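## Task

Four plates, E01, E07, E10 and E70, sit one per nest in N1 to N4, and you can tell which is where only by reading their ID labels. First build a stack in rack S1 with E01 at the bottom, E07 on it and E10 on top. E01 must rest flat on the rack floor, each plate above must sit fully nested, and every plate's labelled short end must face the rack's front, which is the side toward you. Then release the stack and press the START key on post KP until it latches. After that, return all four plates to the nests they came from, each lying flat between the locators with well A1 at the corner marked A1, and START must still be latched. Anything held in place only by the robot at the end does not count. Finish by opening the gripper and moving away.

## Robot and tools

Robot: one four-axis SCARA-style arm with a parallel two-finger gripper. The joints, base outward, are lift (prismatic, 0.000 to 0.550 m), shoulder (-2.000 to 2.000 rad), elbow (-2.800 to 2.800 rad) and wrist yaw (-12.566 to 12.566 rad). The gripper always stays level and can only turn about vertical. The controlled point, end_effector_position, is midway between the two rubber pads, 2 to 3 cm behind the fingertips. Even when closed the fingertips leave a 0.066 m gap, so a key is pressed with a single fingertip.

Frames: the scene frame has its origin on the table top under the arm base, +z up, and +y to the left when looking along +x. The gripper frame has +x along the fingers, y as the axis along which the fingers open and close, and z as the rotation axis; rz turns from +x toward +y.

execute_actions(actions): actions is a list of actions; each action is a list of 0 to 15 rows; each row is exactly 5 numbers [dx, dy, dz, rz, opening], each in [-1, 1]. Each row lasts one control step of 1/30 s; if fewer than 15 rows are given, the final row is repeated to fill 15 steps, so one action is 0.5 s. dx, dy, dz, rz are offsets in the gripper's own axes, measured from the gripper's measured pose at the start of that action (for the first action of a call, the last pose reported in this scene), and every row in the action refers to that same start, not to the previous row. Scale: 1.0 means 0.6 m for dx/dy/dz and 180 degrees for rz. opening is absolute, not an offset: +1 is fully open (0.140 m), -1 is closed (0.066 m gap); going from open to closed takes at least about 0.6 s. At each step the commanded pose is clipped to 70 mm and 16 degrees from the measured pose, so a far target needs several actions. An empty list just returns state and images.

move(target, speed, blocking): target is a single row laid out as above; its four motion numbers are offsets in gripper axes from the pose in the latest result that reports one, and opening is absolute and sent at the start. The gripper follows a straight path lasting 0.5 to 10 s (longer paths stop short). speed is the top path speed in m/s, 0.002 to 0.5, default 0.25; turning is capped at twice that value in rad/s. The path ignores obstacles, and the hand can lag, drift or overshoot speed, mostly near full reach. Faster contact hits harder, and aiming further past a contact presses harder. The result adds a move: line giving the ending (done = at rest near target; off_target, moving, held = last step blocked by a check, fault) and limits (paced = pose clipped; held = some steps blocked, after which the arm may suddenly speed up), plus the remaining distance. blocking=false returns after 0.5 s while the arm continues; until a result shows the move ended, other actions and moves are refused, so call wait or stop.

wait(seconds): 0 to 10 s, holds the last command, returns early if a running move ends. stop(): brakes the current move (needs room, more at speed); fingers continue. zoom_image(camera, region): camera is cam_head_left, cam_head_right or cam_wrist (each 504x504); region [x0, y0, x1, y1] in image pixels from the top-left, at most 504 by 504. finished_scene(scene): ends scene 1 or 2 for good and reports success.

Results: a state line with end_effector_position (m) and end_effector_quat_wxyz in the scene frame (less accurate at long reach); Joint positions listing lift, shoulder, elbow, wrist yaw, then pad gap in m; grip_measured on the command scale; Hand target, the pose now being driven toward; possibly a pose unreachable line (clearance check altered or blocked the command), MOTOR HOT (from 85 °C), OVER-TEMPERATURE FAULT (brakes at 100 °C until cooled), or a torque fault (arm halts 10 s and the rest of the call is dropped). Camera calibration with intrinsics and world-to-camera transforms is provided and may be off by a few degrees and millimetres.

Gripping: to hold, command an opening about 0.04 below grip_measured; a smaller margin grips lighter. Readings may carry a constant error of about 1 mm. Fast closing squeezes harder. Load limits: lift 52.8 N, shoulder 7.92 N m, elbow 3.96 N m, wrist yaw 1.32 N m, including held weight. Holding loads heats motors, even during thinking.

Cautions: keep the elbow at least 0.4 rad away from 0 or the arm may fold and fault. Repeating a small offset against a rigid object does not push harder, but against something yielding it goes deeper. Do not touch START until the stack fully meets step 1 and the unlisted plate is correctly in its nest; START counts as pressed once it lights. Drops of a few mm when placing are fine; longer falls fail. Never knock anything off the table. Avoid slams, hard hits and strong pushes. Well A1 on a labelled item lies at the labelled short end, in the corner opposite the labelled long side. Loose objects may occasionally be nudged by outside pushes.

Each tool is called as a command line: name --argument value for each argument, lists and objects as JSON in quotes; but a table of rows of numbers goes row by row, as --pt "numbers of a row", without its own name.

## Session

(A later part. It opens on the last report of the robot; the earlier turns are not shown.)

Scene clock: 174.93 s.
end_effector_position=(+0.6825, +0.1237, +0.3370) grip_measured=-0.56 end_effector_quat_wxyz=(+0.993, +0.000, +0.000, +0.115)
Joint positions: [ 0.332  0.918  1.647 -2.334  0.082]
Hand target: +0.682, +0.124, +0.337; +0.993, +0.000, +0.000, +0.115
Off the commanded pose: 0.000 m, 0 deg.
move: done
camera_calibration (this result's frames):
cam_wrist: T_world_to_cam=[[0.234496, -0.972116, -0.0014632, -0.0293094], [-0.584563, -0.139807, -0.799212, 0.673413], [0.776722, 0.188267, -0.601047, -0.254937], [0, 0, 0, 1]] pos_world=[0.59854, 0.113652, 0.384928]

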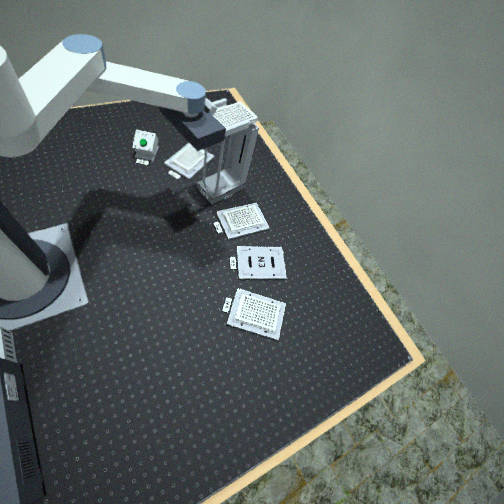

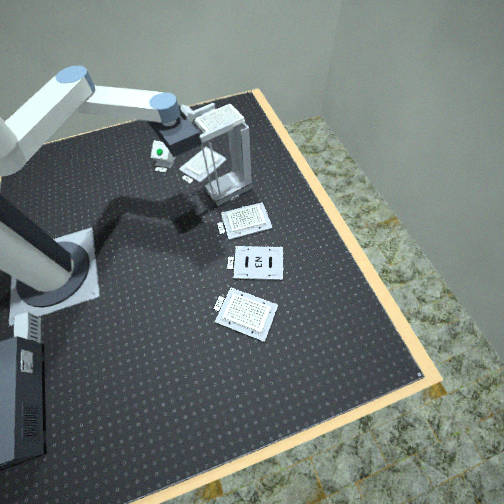

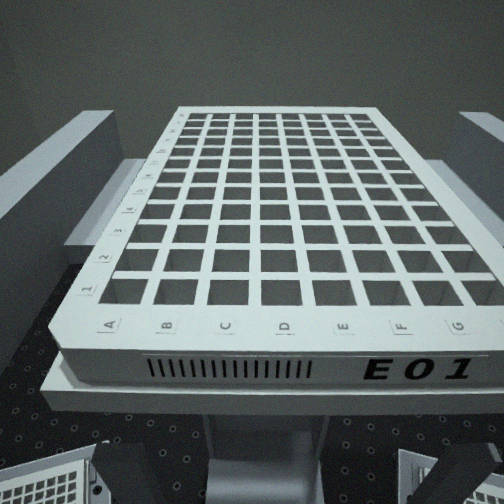

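move --target '[0.0105, 0, -0.031, 0, -0.6]' --speed 0.05

zoom_image --camera "cam_wrist" --region '[0, 360, 200, 504]'

zoom_image --camera "cam_wrist" --region '[304, 360, 504, 504]'

zoom_image --camera "cam_head_left" --region '[170, 80, 280, 170]'

zoom_image --camera "cam_head_right" --region '[160, 80, 270, 170]'

Scene clock: 192.83 s.
end_effector_position=(+0.6886, +0.1252, +0.3184) grip_measured=-0.56 end_effector_quat_wxyz=(+0.993, +0.000, +0.000, +0.116)
Joint positions: [ 0.313  0.903  1.683 -2.354  0.082]
Hand target: +0.689, +0.125, +0.318; +0.993, +0.000, +0.000, +0.115
Off the commanded pose: 0.000 m, 0 deg.
move: done
camera_calibration (this result's frames):
cam_wrist: T_world_to_cam=[[0.234783, -0.972047, -0.0014632, -0.0295081], [-0.584522, -0.139979, -0.799212, 0.662258], [0.776667, 0.188496, -0.601047, -0.271169], [0, 0, 0, 1]] pos_world=[0.60464, 0.115133, 0.366256]

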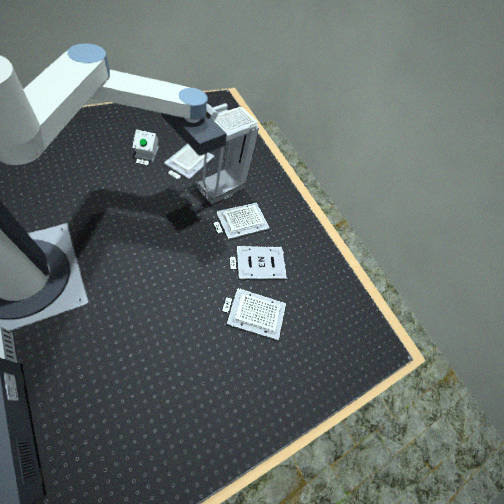

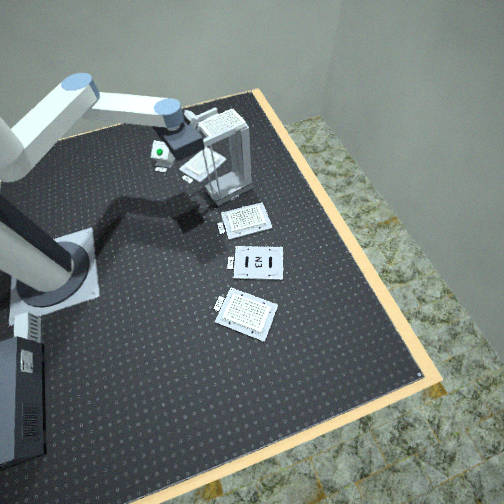

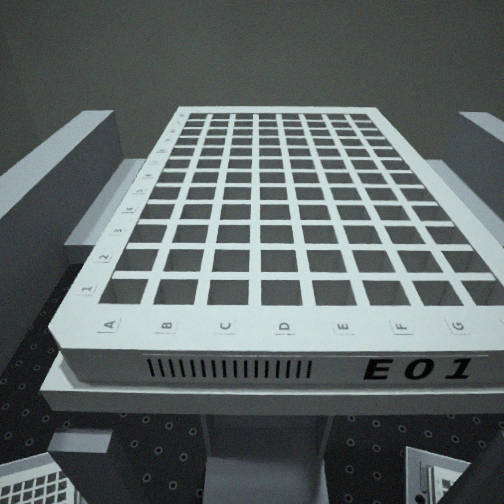

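Region (0, 360, 200, 504) of cam_wrist's 504x504 image, scaled by 2.520, with more detail than that image has; it fills the top 363 rows of this view, and the rest is white.

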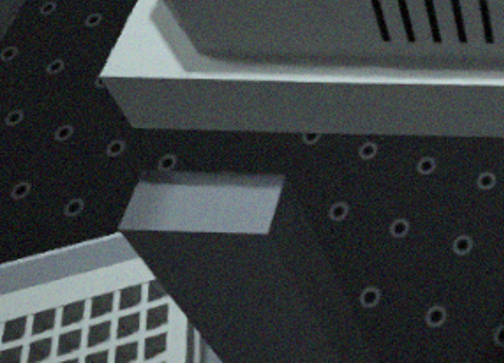

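Region (304, 360, 504, 504) of cam_wrist's 504x504 image, scaled by 2.520, with more detail than that image has; it fills the top 363 rows of this view, and the rest is white.

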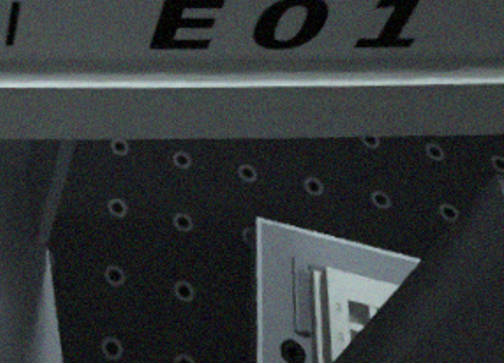

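Region (170, 80, 280, 170) of cam_head_left's 504x504 image, scaled by 4.582, with more detail than that image has; it fills the top 412 rows of this view, and the rest is white.

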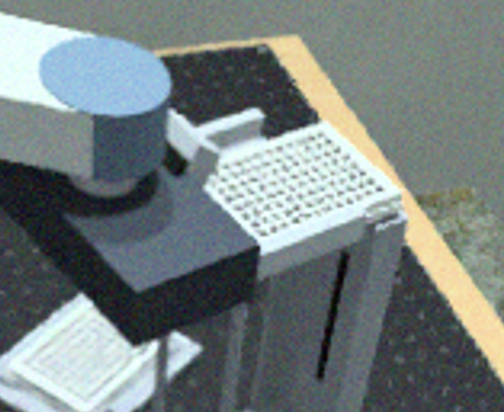

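Region (160, 80, 270, 170) of cam_head_right's 504x504 image, scaled by 4.582, with more detail than that image has; it fills the top 412 rows of this view, and the rest is white.

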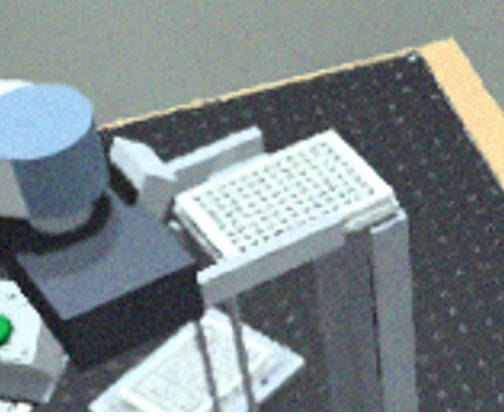

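move --target '[0.0008, -0.001, -0.013, 0, -0.6]' --speed 0.015

zoom_image --camera "cam_wrist" --region '[0, 330, 200, 504]'

zoom_image --camera "cam_wrist" --region '[100, 60, 460, 200]'

zoom_image --camera "cam_head_right" --region '[180, 90, 270, 160]'

Scene clock: 202.70 s.
end_effector_position=(+0.6890, +0.1247, +0.3105) grip_measured=-0.56 end_effector_quat_wxyz=(+0.993, +0.000, +0.000, +0.116)
Joint positions: [ 0.306  0.9    1.685 -2.353  0.082]
Hand target: +0.689, +0.125, +0.311; +0.993, +0.000, +0.000, +0.116
Off the commanded pose: 0.000 m, 0 deg.
move: done
camera_calibration (this result's frames):
cam_wrist: T_world_to_cam=[[0.235039, -0.971985, -0.0014632, -0.0302928], [-0.584485, -0.140133, -0.799212, 0.656207], [0.776617, 0.188702, -0.601047, -0.276117], [0, 0, 0, 1]] pos_world=[0.6051, 0.114616, 0.358445]

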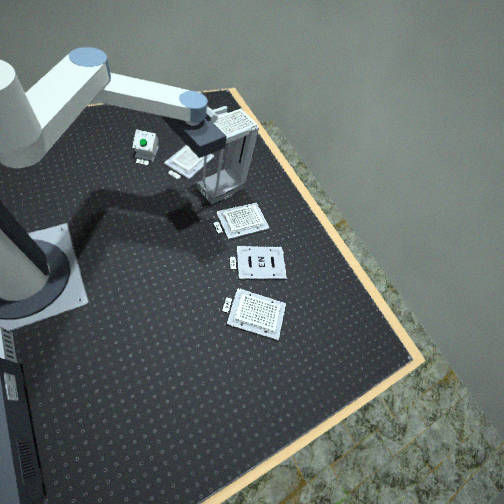

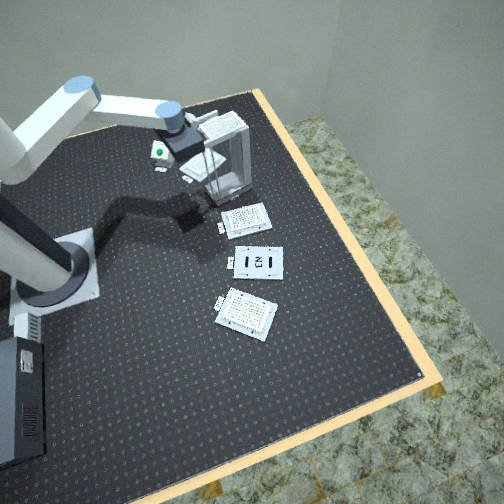

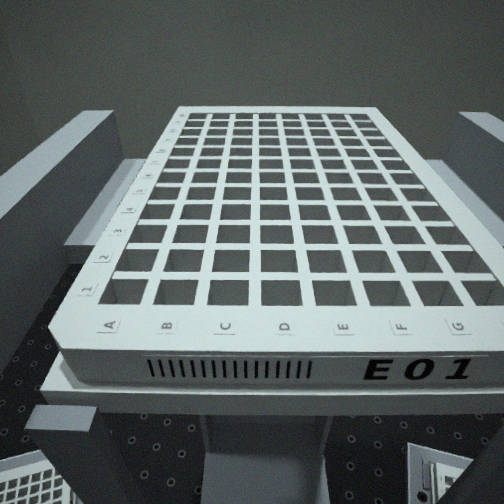

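Region (0, 330, 200, 504) of cam_wrist's 504x504 image, scaled by 2.520, with more detail than that image has; it fills the top 438 rows of this view, and the rest is white.

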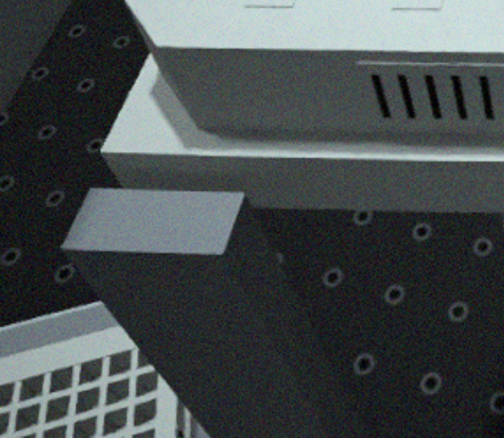

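Region (100, 60, 460, 200) of cam_wrist's 504x504 image, scaled by 1.400, with more detail than that image has.

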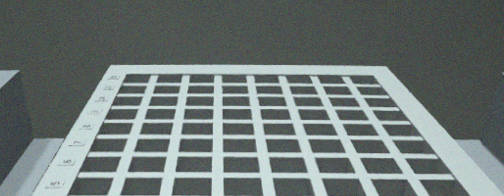

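Region (180, 90, 270, 160) of cam_head_right's 504x504 image, scaled by 5.600, with more detail than that image has.

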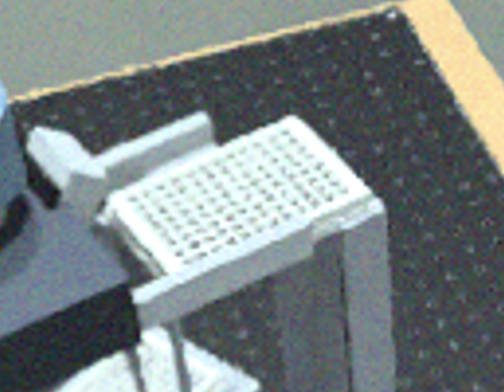

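move --target '[0, 0, -0.03, 0, -0.6]' --speed 0.02

zoom_image --camera "cam_wrist" --region '[100, 60, 460, 200]'

Scene clock: 207.13 s.
end_effector_position=(+0.6890, +0.1247, +0.2925) grip_measured=-0.56 end_effector_quat_wxyz=(+0.993, +0.000, +0.000, +0.116)
Joint positions: [ 0.287  0.9    1.684 -2.353  0.082]
Hand target: +0.689, +0.125, +0.293; +0.993, +0.000, +0.000, +0.116
Off the commanded pose: 0.000 m, 0 deg.
move: done
camera_calibration (this result's frames):
cam_wrist: T_world_to_cam=[[0.235228, -0.971939, -0.0014632, -0.0304204], [-0.584458, -0.140247, -0.799212, 0.641749], [0.77658, 0.188852, -0.601047, -0.286929], [0, 0, 0, 1]] pos_world=[0.605054, 0.114624, 0.340391]

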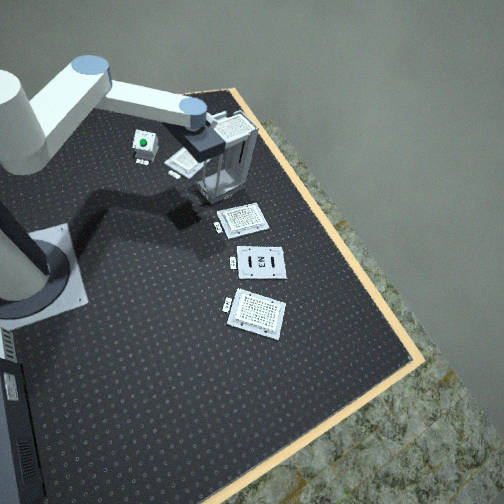

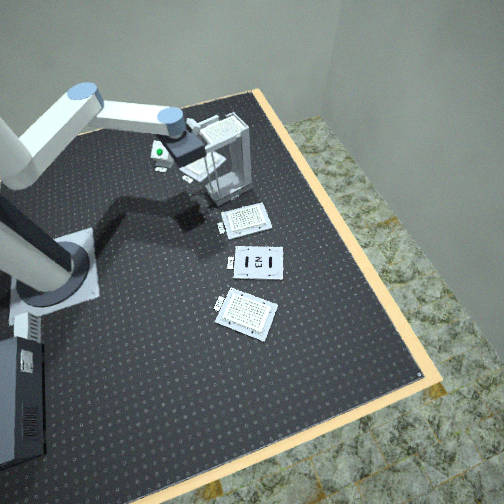

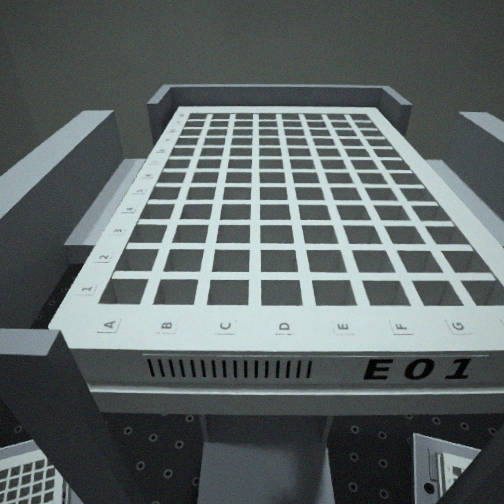

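Region (100, 60, 460, 200) of cam_wrist's 504x504 image, scaled by 1.400, with more detail than that image has.

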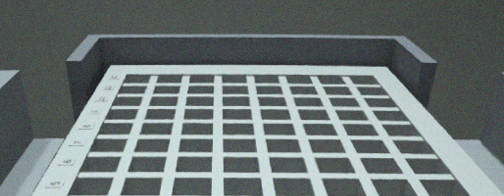

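move --target '[0, 0, -0.325, 0, -0.6]' --speed 0.15

zoom_image --camera "cam_head_right" --region '[170, 130, 280, 220]'

zoom_image --camera "cam_head_left" --region '[170, 130, 280, 220]'

Scene clock: 213.60 s.
end_effector_position=(+0.6890, +0.1247, +0.0974) grip_measured=-0.56 end_effector_quat_wxyz=(+0.993, +0.000, +0.000, +0.116)
Joint positions: [ 0.092  0.9    1.684 -2.353  0.082]
Hand target: +0.689, +0.125, +0.097; +0.993, +0.000, +0.000, +0.116
Off the commanded pose: 0.000 m, 0 deg.
move: done
camera_calibration (this result's frames):
cam_wrist: T_world_to_cam=[[0.235168, -0.971954, -0.0014632, -0.0306808], [-0.584466, -0.14021, -0.799212, 0.485839], [0.776592, 0.188804, -0.601047, -0.40417], [0, 0, 0, 1]] pos_world=[0.605047, 0.114608, 0.145318]

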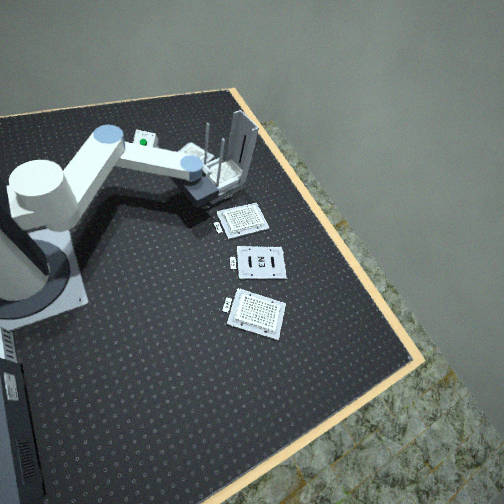

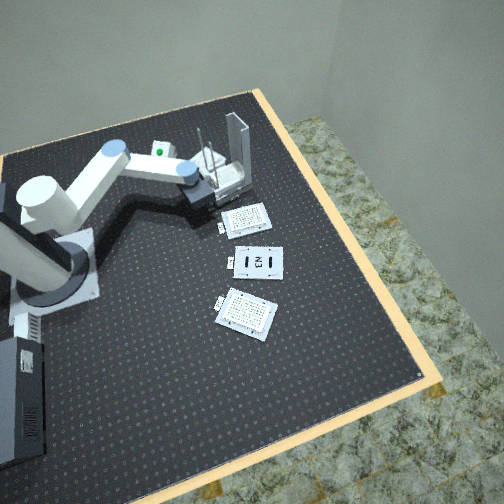

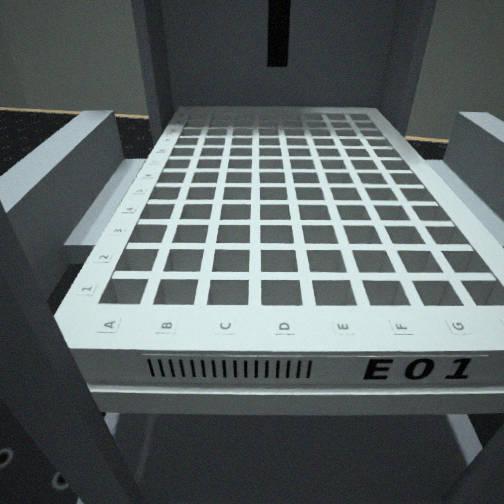

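Region (170, 130, 280, 220) of cam_head_right's 504x504 image, scaled by 4.582, with more detail than that image has; it fills the top 412 rows of this view, and the rest is white.

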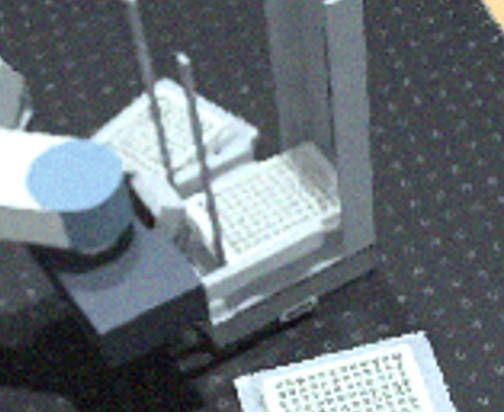

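Region (170, 130, 280, 220) of cam_head_left's 504x504 image, scaled by 4.582, with more detail than that image has; it fills the top 412 rows of this view, and the rest is white.

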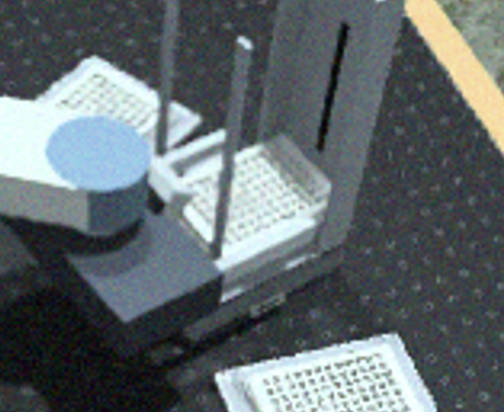

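move --target '[0, 0, -0.045, 0, -0.6]' --speed 0.05

zoom_image --camera "cam_wrist" --region '[0, 336, 504, 504]'

zoom_image --camera "cam_head_right" --region '[190, 150, 270, 215]'

Scene clock: 222.33 s.
end_effector_position=(+0.6890, +0.1247, +0.0703) grip_measured=-0.56 end_effector_quat_wxyz=(+0.993, +0.000, +0.000, +0.116)
Joint positions: [ 0.065  0.9    1.684 -2.353  0.082]
Hand target: +0.689, +0.125, +0.070; +0.993, +0.000, +0.000, +0.116
Off the commanded pose: 0.000 m, 0 deg.
move: done
camera_calibration (this result's frames):
cam_wrist: T_world_to_cam=[[0.235162, -0.971955, -0.0014632, -0.030718], [-0.584467, -0.140207, -0.799212, 0.464201], [0.776593, 0.188799, -0.601047, -0.420442], [0, 0, 0, 1]] pos_world=[0.605046, 0.114607, 0.118245]

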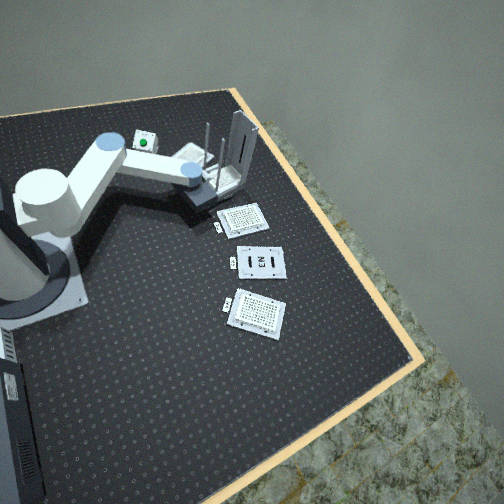

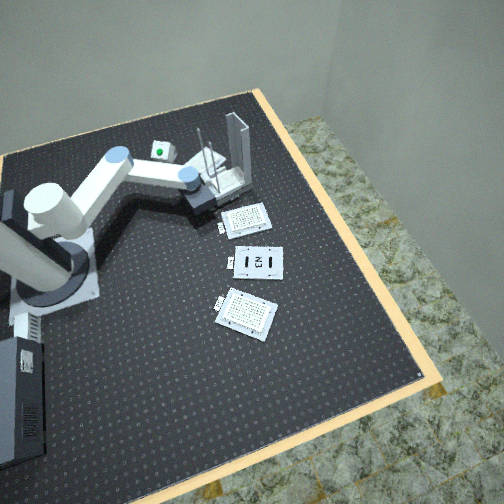

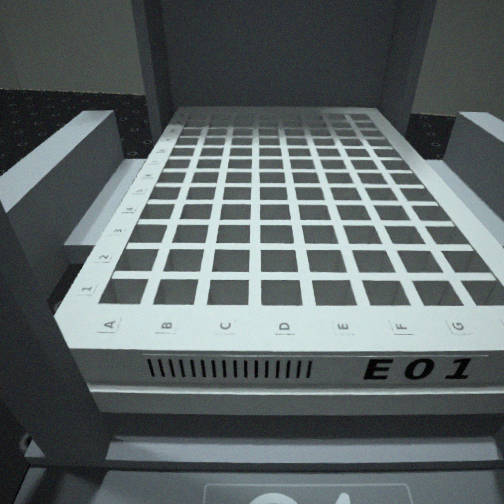

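Region (0, 336, 504, 504) of cam_wrist's 504x504 image, scaled by 1.000.

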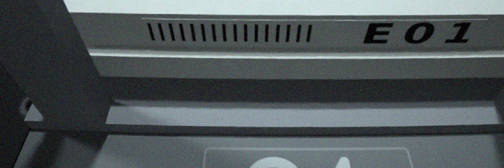

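Region (190, 150, 270, 215) of cam_head_right's 504x504 image, scaled by 6.300, with more detail than that image has; it fills the top 410 rows of this view, and the rest is white.

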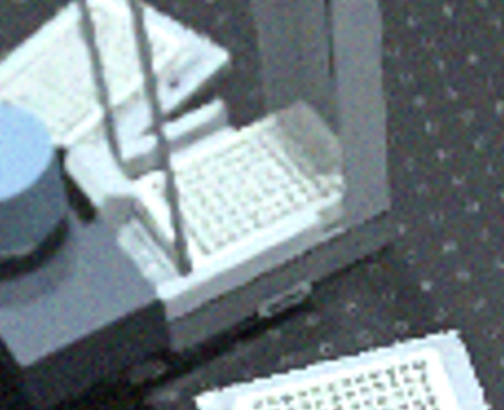

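zoom_image --camera "cam_wrist" --region '[0, 370, 200, 504]'

Region (0, 370, 200, 504) of cam_wrist's 504x504 image, scaled by 2.520, with more detail than that image has; it fills the top 338 rows of this view, and the rest is white.

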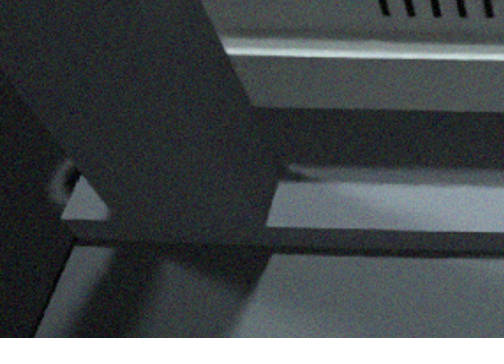

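move --target '[0, 0, -0.0083, 0, -0.6]' --speed 0.015

execute_actions --actions '[[[0,0,0,0,-0.57],[0,0,0,0,-0.55],[0,0,0,0,-0.53],[0,0,0,0,-0.50],[0,0,0,0,-0.46],[0,0,0,0,-0.42],[0,0,0,0,-0.38],[0,0,0,0,-0.34],[0,0,0,0,-0.30],[0,0,0,0,-0.27],[0,0,0,0,-0.25]]]'

Scene clock: 231.70 s.
end_effector_position=(+0.6890, +0.1247, +0.0654) grip_measured=-0.56 end_effector_quat_wxyz=(+0.993, +0.000, +0.000, +0.116)
Joint positions: [ 0.06   0.9    1.684 -2.353  0.082]
Hand target: +0.689, +0.125, +0.065; +0.993, +0.000, +0.000, +0.116
Off the commanded pose: 0.000 m, 0 deg.
move: done
camera_calibration (this result's frames):
cam_wrist: T_world_to_cam=[[0.235162, -0.971955, -0.0014632, -0.0307253], [-0.584467, -0.140207, -0.799212, 0.460216], [0.776593, 0.188799, -0.601047, -0.423439], [0, 0, 0, 1]] pos_world=[0.605047, 0.114607, 0.113259]

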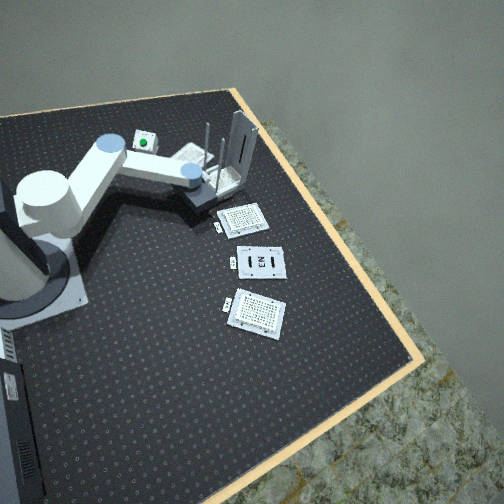

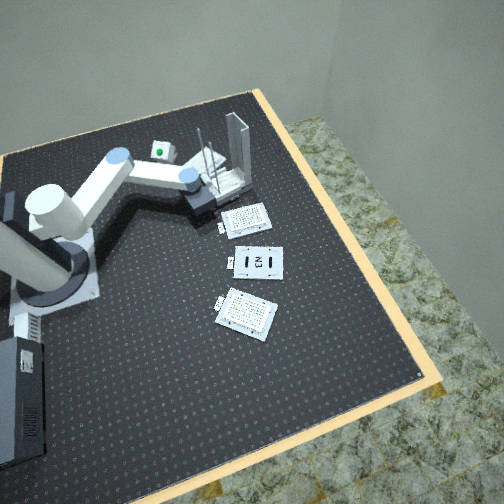

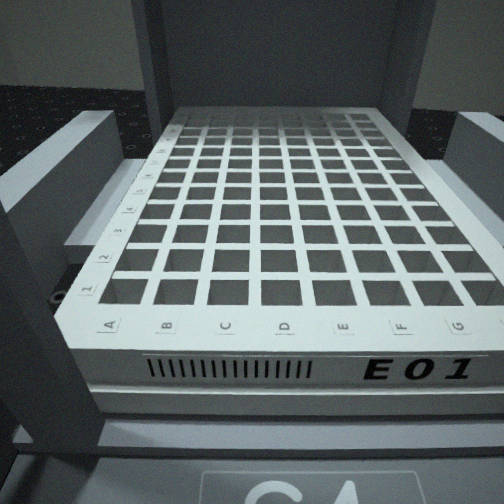

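Scene clock: 232.20 s.
end_effector_position=(+0.6890, +0.1247, +0.0654) grip_measured=-0.25 end_effector_quat_wxyz=(+0.993, +0.000, +0.000, +0.116)
Joint positions: [ 0.06   0.9    1.684 -2.353  0.094]
Hand target: +0.689, +0.125, +0.065; +0.993, +0.000, +0.000, +0.116
Off the commanded pose: 0.000 m, 0 deg.
camera_calibration (this result's frames):
cam_wrist: T_world_to_cam=[[0.235232, -0.971938, -0.0014632, -0.0307659], [-0.584457, -0.140249, -0.799212, 0.460215], [0.77658, 0.188856, -0.601047, -0.423437], [0, 0, 0, 1]] pos_world=[0.605045, 0.114611, 0.113259]

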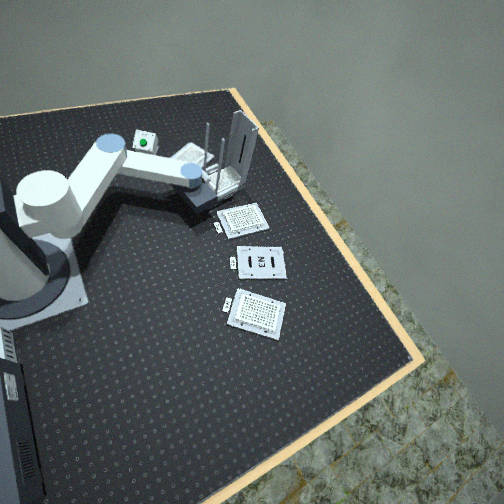

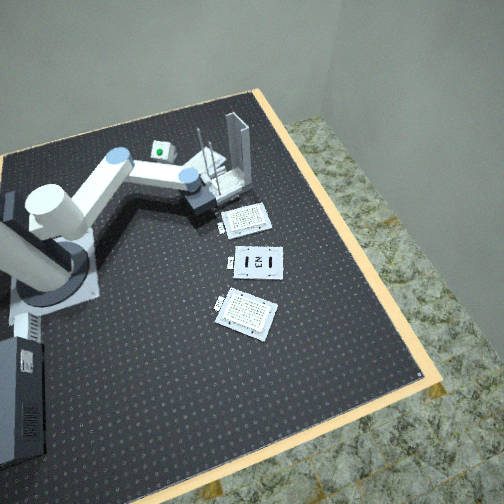

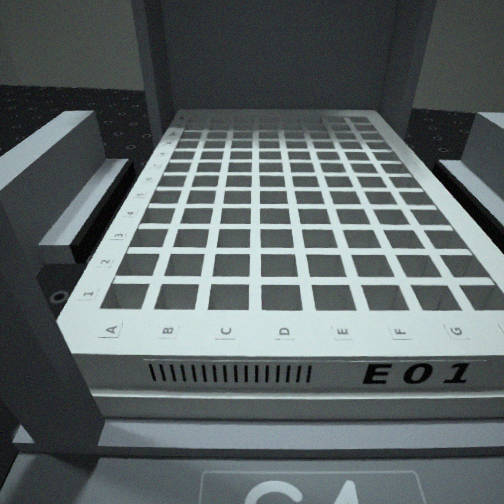

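move --target '[-0.1833, 0, 0.003, 0, 0.2]' --speed 0.2

move --target '[-0.1957, 0.1638, 0.005, 0.104, 0.2]' --speed 0.3

Scene clock: 242.50 s.
end_effector_position=(+0.5819, +0.0993, +0.0671) grip_measured=+0.20 end_effector_quat_wxyz=(+0.993, +0.000, +0.000, +0.116)
Joint positions: [ 0.062  1.131  1.122 -2.022  0.11 ]
Hand target: +0.582, +0.099, +0.067; +0.993, +0.000, +0.000, +0.116
Off the commanded pose: 0.000 m, 0 deg.
move: done
camera_calibration (this result's frames):
cam_wrist: T_world_to_cam=[[0.234912, -0.972016, -0.0014632, -0.0300434], [-0.584503, -0.140057, -0.799212, 0.395469], [0.776642, 0.1886, -0.601047, -0.334436], [0, 0, 0, 1]] pos_world=[0.497948, 0.0892601, 0.115008]

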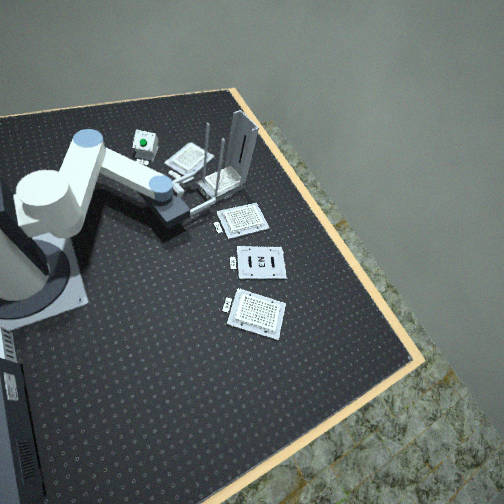

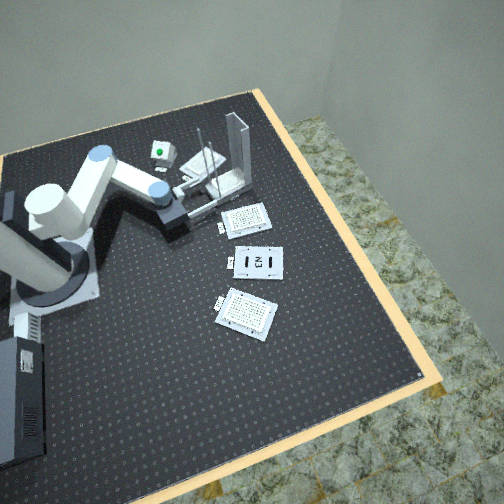

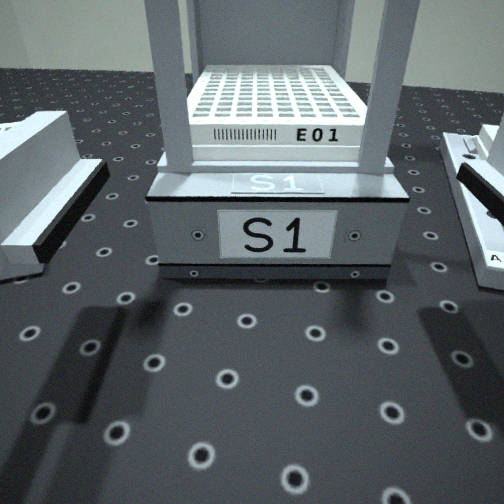

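Scene clock: 243.50 s.
end_effector_position=(+0.4449, +0.1679, +0.0701) grip_measured=+0.20 end_effector_quat_wxyz=(+0.961, +0.000, +0.000, +0.276)
Joint positions: [ 0.065  1.571  0.682 -1.694  0.11 ]
Hand target: +0.445, +0.168, +0.070; +0.961, +0.000, +0.000, +0.276
Off the commanded pose: 0.000 m, 0 deg.
move: done
camera_calibration (this result's frames):
cam_wrist: T_world_to_cam=[[0.534703, -0.845039, -0.0014632, -0.0858772], [-0.508535, -0.320394, -0.799212, 0.323873], [0.674897, 0.428085, -0.601047, -0.234194], [0, 0, 0, 1]] pos_world=[0.368676, 0.131452, 0.117956]

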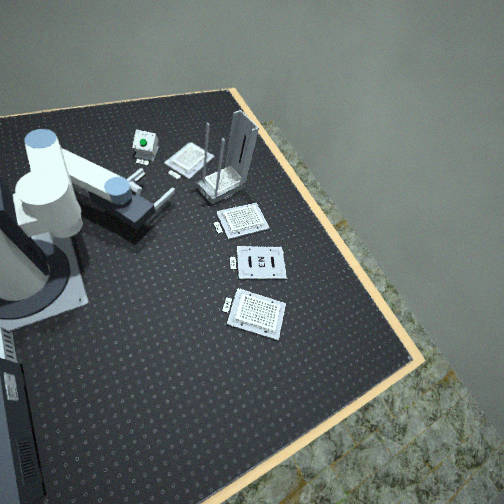

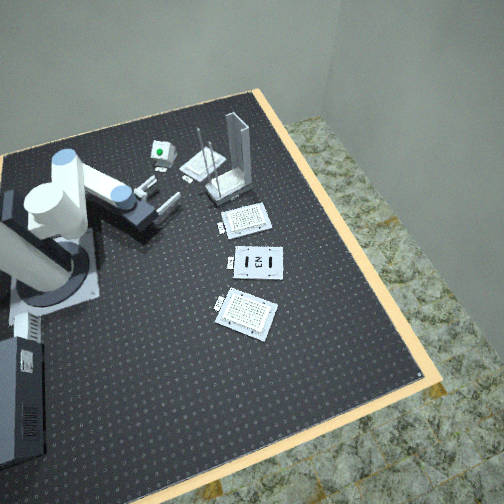

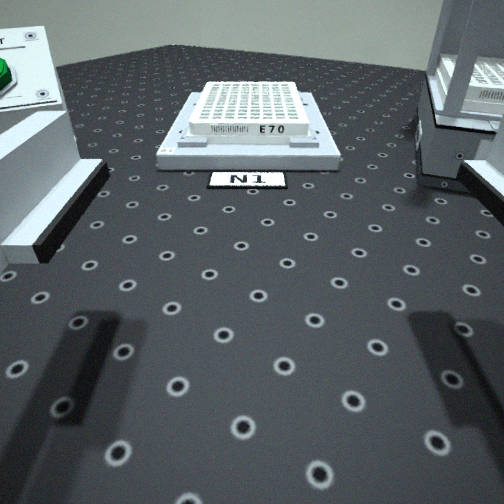

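zoom_image --camera "cam_wrist" --region '[140, 60, 360, 200]'

zoom_image --camera "cam_wrist" --region '[0, 10, 120, 130]'

Region (140, 60, 360, 200) of cam_wrist's 504x504 image, scaled by 2.291, with more detail than that image has; it fills the top 321 rows of this view, and the rest is white.

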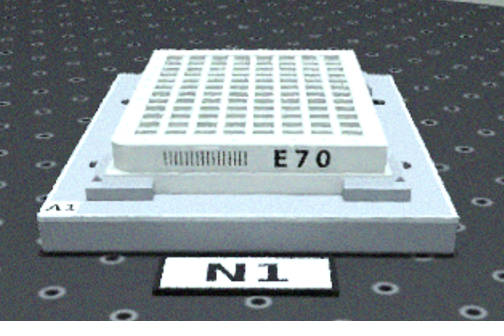

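Region (0, 10, 120, 130) of cam_wrist's 504x504 image, scaled by 4.200, with more detail than that image has.

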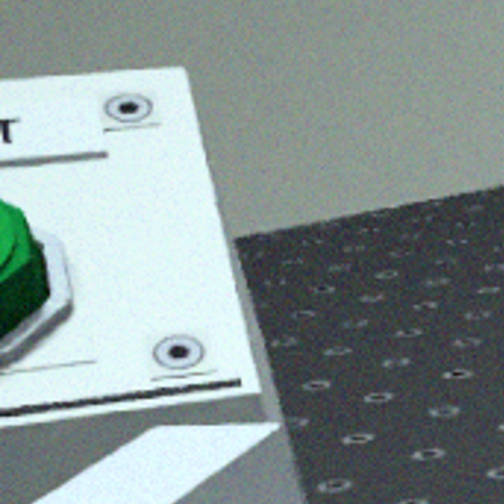

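move --target '[-0.3507, -0.6228, 0, -0.4057, 0.2]' --speed 0.35

zoom_image --camera "cam_wrist" --region '[100, 60, 400, 260]'

Scene clock: 253.27 s.
end_effector_position=(+0.4648, -0.2603, +0.0701) grip_measured=+0.20 end_effector_quat_wxyz=(+0.937, +0.000, +0.000, -0.350)
Joint positions: [ 0.065  0.193  0.99  -1.899  0.11 ]
Hand target: +0.465, -0.260, +0.070; +0.937, +0.000, +0.000, -0.350
Off the commanded pose: 0.000 m, 0 deg.
move: done
camera_calibration (this result's frames):
cam_wrist: T_world_to_cam=[[-0.651916, -0.75829, -0.0014632, 0.115791], [-0.455006, 0.39272, -0.799212, 0.357524], [0.606609, -0.520354, -0.601047, -0.279443], [0, 0, 0, 1]] pos_world=[0.407675, -0.198013, 0.117949]

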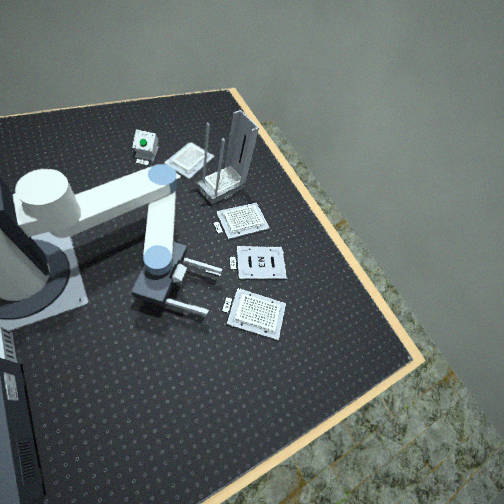

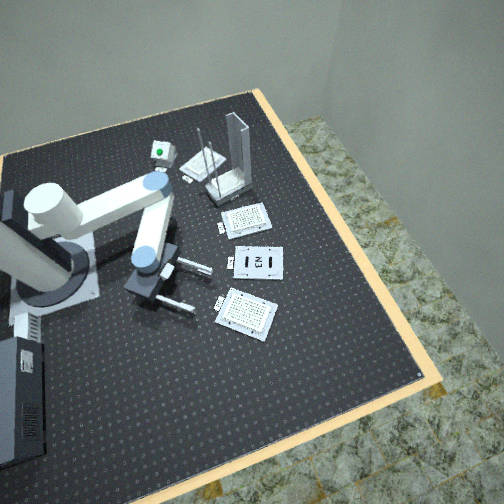

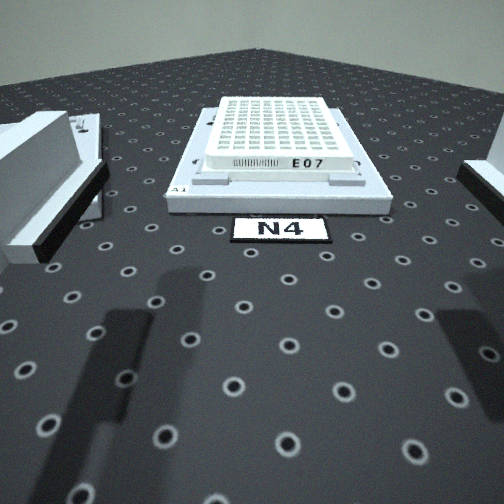

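Region (100, 60, 400, 260) of cam_wrist's 504x504 image, scaled by 1.680, with more detail than that image has.

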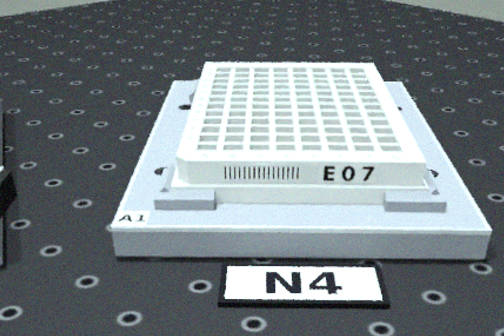

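move --target '[0.2683, -0.0087, -0.016, -0.001, -0.08]' --speed 0.25

Scene clock: 260.40 s.
end_effector_position=(+0.5830, -0.3698, +0.0605) grip_measured=-0.08 end_effector_quat_wxyz=(+0.936, +0.000, +0.000, -0.352)
Joint positions: [ 0.055 -0.14   1.816 -2.395  0.1  ]
Hand target: +0.583, -0.370, +0.060; +0.936, +0.000, +0.000, -0.352
Off the commanded pose: 0.000 m, 0 deg.
move: done
camera_calibration (this result's frames):
cam_wrist: T_world_to_cam=[[-0.654187, -0.756331, -0.0014632, 0.111756], [-0.453827, 0.394083, -0.799212, 0.446474], [0.605046, -0.52217, -0.601047, -0.413621], [0, 0, 0, 1]] pos_world=[0.525991, -0.307403, 0.108385]

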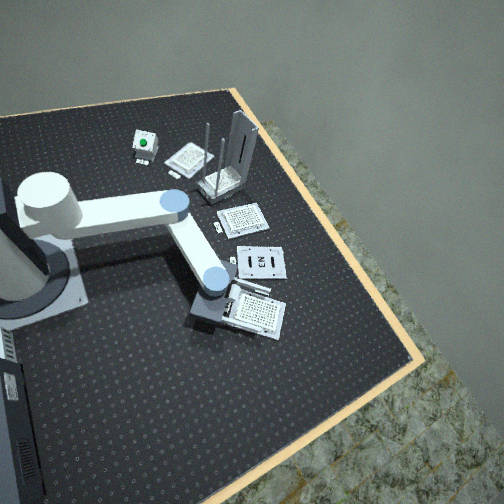

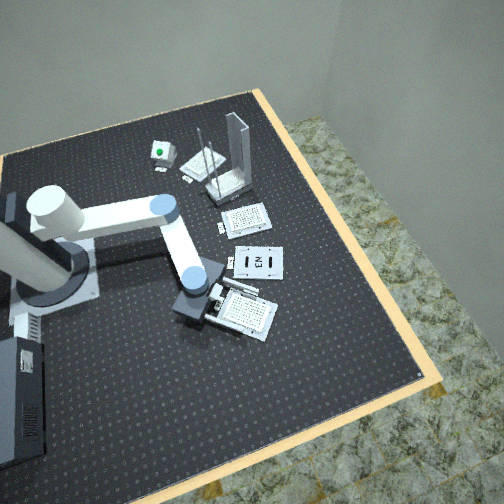

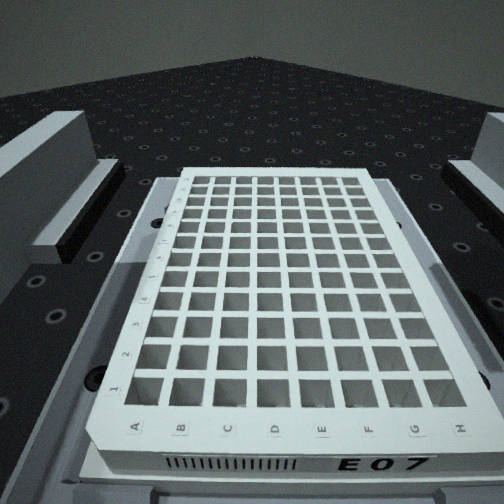

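move --target '[-0.0047, -0.0008, -0.0433, 0, -0.08]' --speed 0.06

Scene clock: 265.37 s.
end_effector_position=(+0.5805, -0.3684, +0.0344) grip_measured=-0.08 end_effector_quat_wxyz=(+0.936, +0.000, +0.000, -0.352)
Joint positions: [ 0.029 -0.134  1.799 -2.384  0.1  ]
Hand target: +0.581, -0.368, +0.035; +0.936, +0.000, +0.000, -0.352
Off the commanded pose: 0.000 m, 0 deg.
move: done
camera_calibration (this result's frames):
cam_wrist: T_world_to_cam=[[-0.654405, -0.756143, -0.0014632, 0.111374], [-0.453713, 0.394213, -0.799212, 0.423964], [0.604895, -0.522345, -0.601047, -0.427012], [0, 0, 0, 1]] pos_world=[0.52354, -0.305965, 0.082346]

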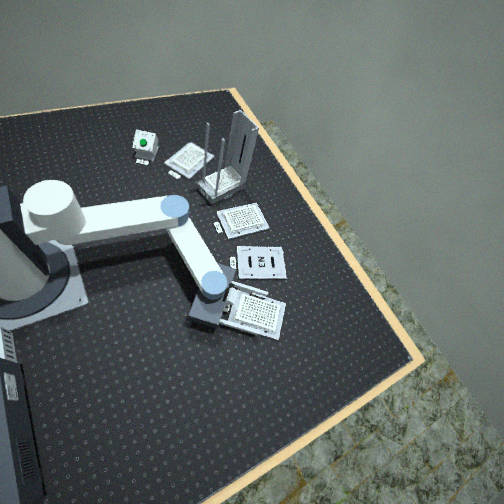

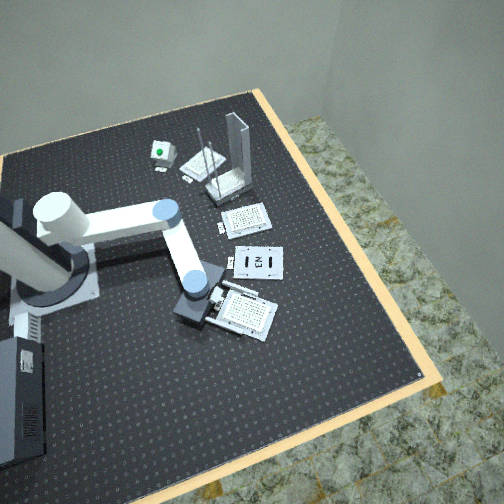

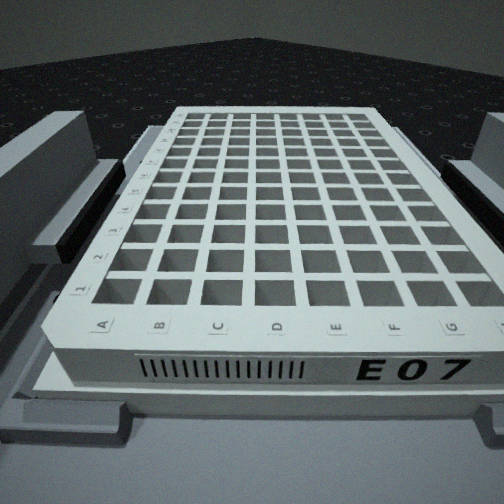

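execute_actions --actions '[[[0,0.0018,0,0,-0.12],[0,0.0018,0,0,-0.16],[0,0.0018,0,0,-0.20],[0,0.0018,0,0,-0.24],[0,0.0018,0,0,-0.28],[0,0.0018,0,0,-0.32],[0,0.0018,0,0,-0.36],[0,0.0018,0,0,-0.40],[0,0.0018,0,0,-0.43],[0,0.0018,0,0,-0.45],[0,0.0018,0,0,-0.47],[0,0.0018,0,0,-0.48],[0,0.0018,0,0,-0.49],[0,0.0018,0,0,-0.50],[0,0.0018,0,0,-0.51]],[[0,0,0,0,-0.52],[0,0,0,0,-0.53],[0,0,0,0,-0.54],[0,0,0,0,-0.55],[0,0,0,0,-0.56],[0,0,0,0,-0.57],[0,0,0,0,-0.58],[0,0,0,0,-0.59],[0,0,0,0,-0.60],[0,0,0,0,-0.60]]]'

Scene clock: 270.43 s.
end_effector_position=(+0.5813, -0.3676, +0.0344) grip_measured=-0.56 end_effector_quat_wxyz=(+0.936, +0.000, +0.000, -0.352)
Joint positions: [ 0.029 -0.131  1.799 -2.387  0.082]
Hand target: +0.581, -0.368, +0.034; +0.936, +0.000, +0.000, -0.352
Off the commanded pose: 0.000 m, 0 deg.
camera_calibration (this result's frames):
cam_wrist: T_world_to_cam=[[-0.654172, -0.756344, -0.0014632, 0.11232], [-0.453835, 0.394074, -0.799212, 0.424002], [0.605056, -0.522158, -0.601047, -0.427063], [0, 0, 0, 1]] pos_world=[0.5243, -0.30513, 0.0823465]

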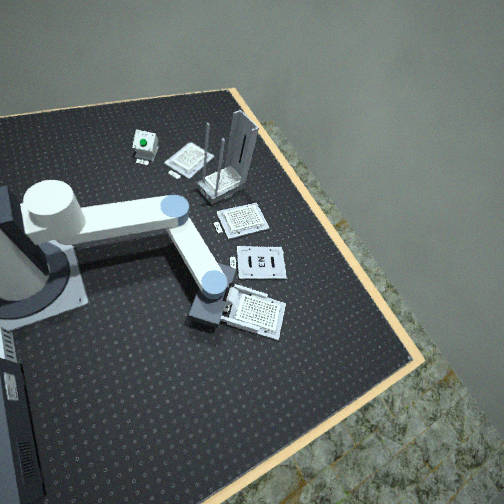

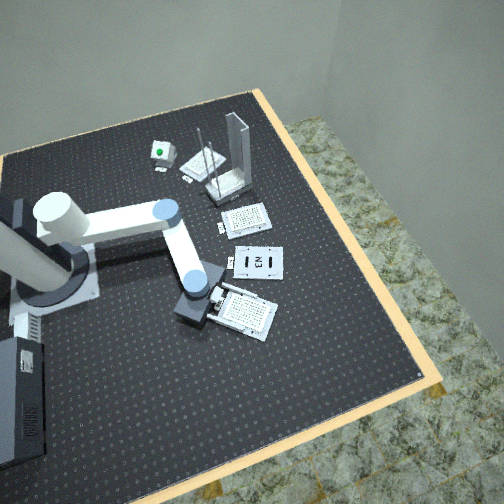

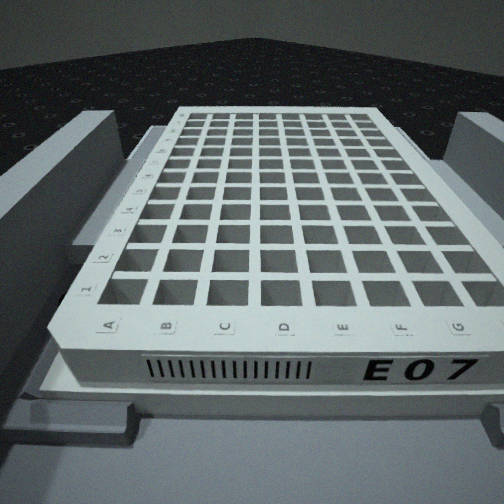

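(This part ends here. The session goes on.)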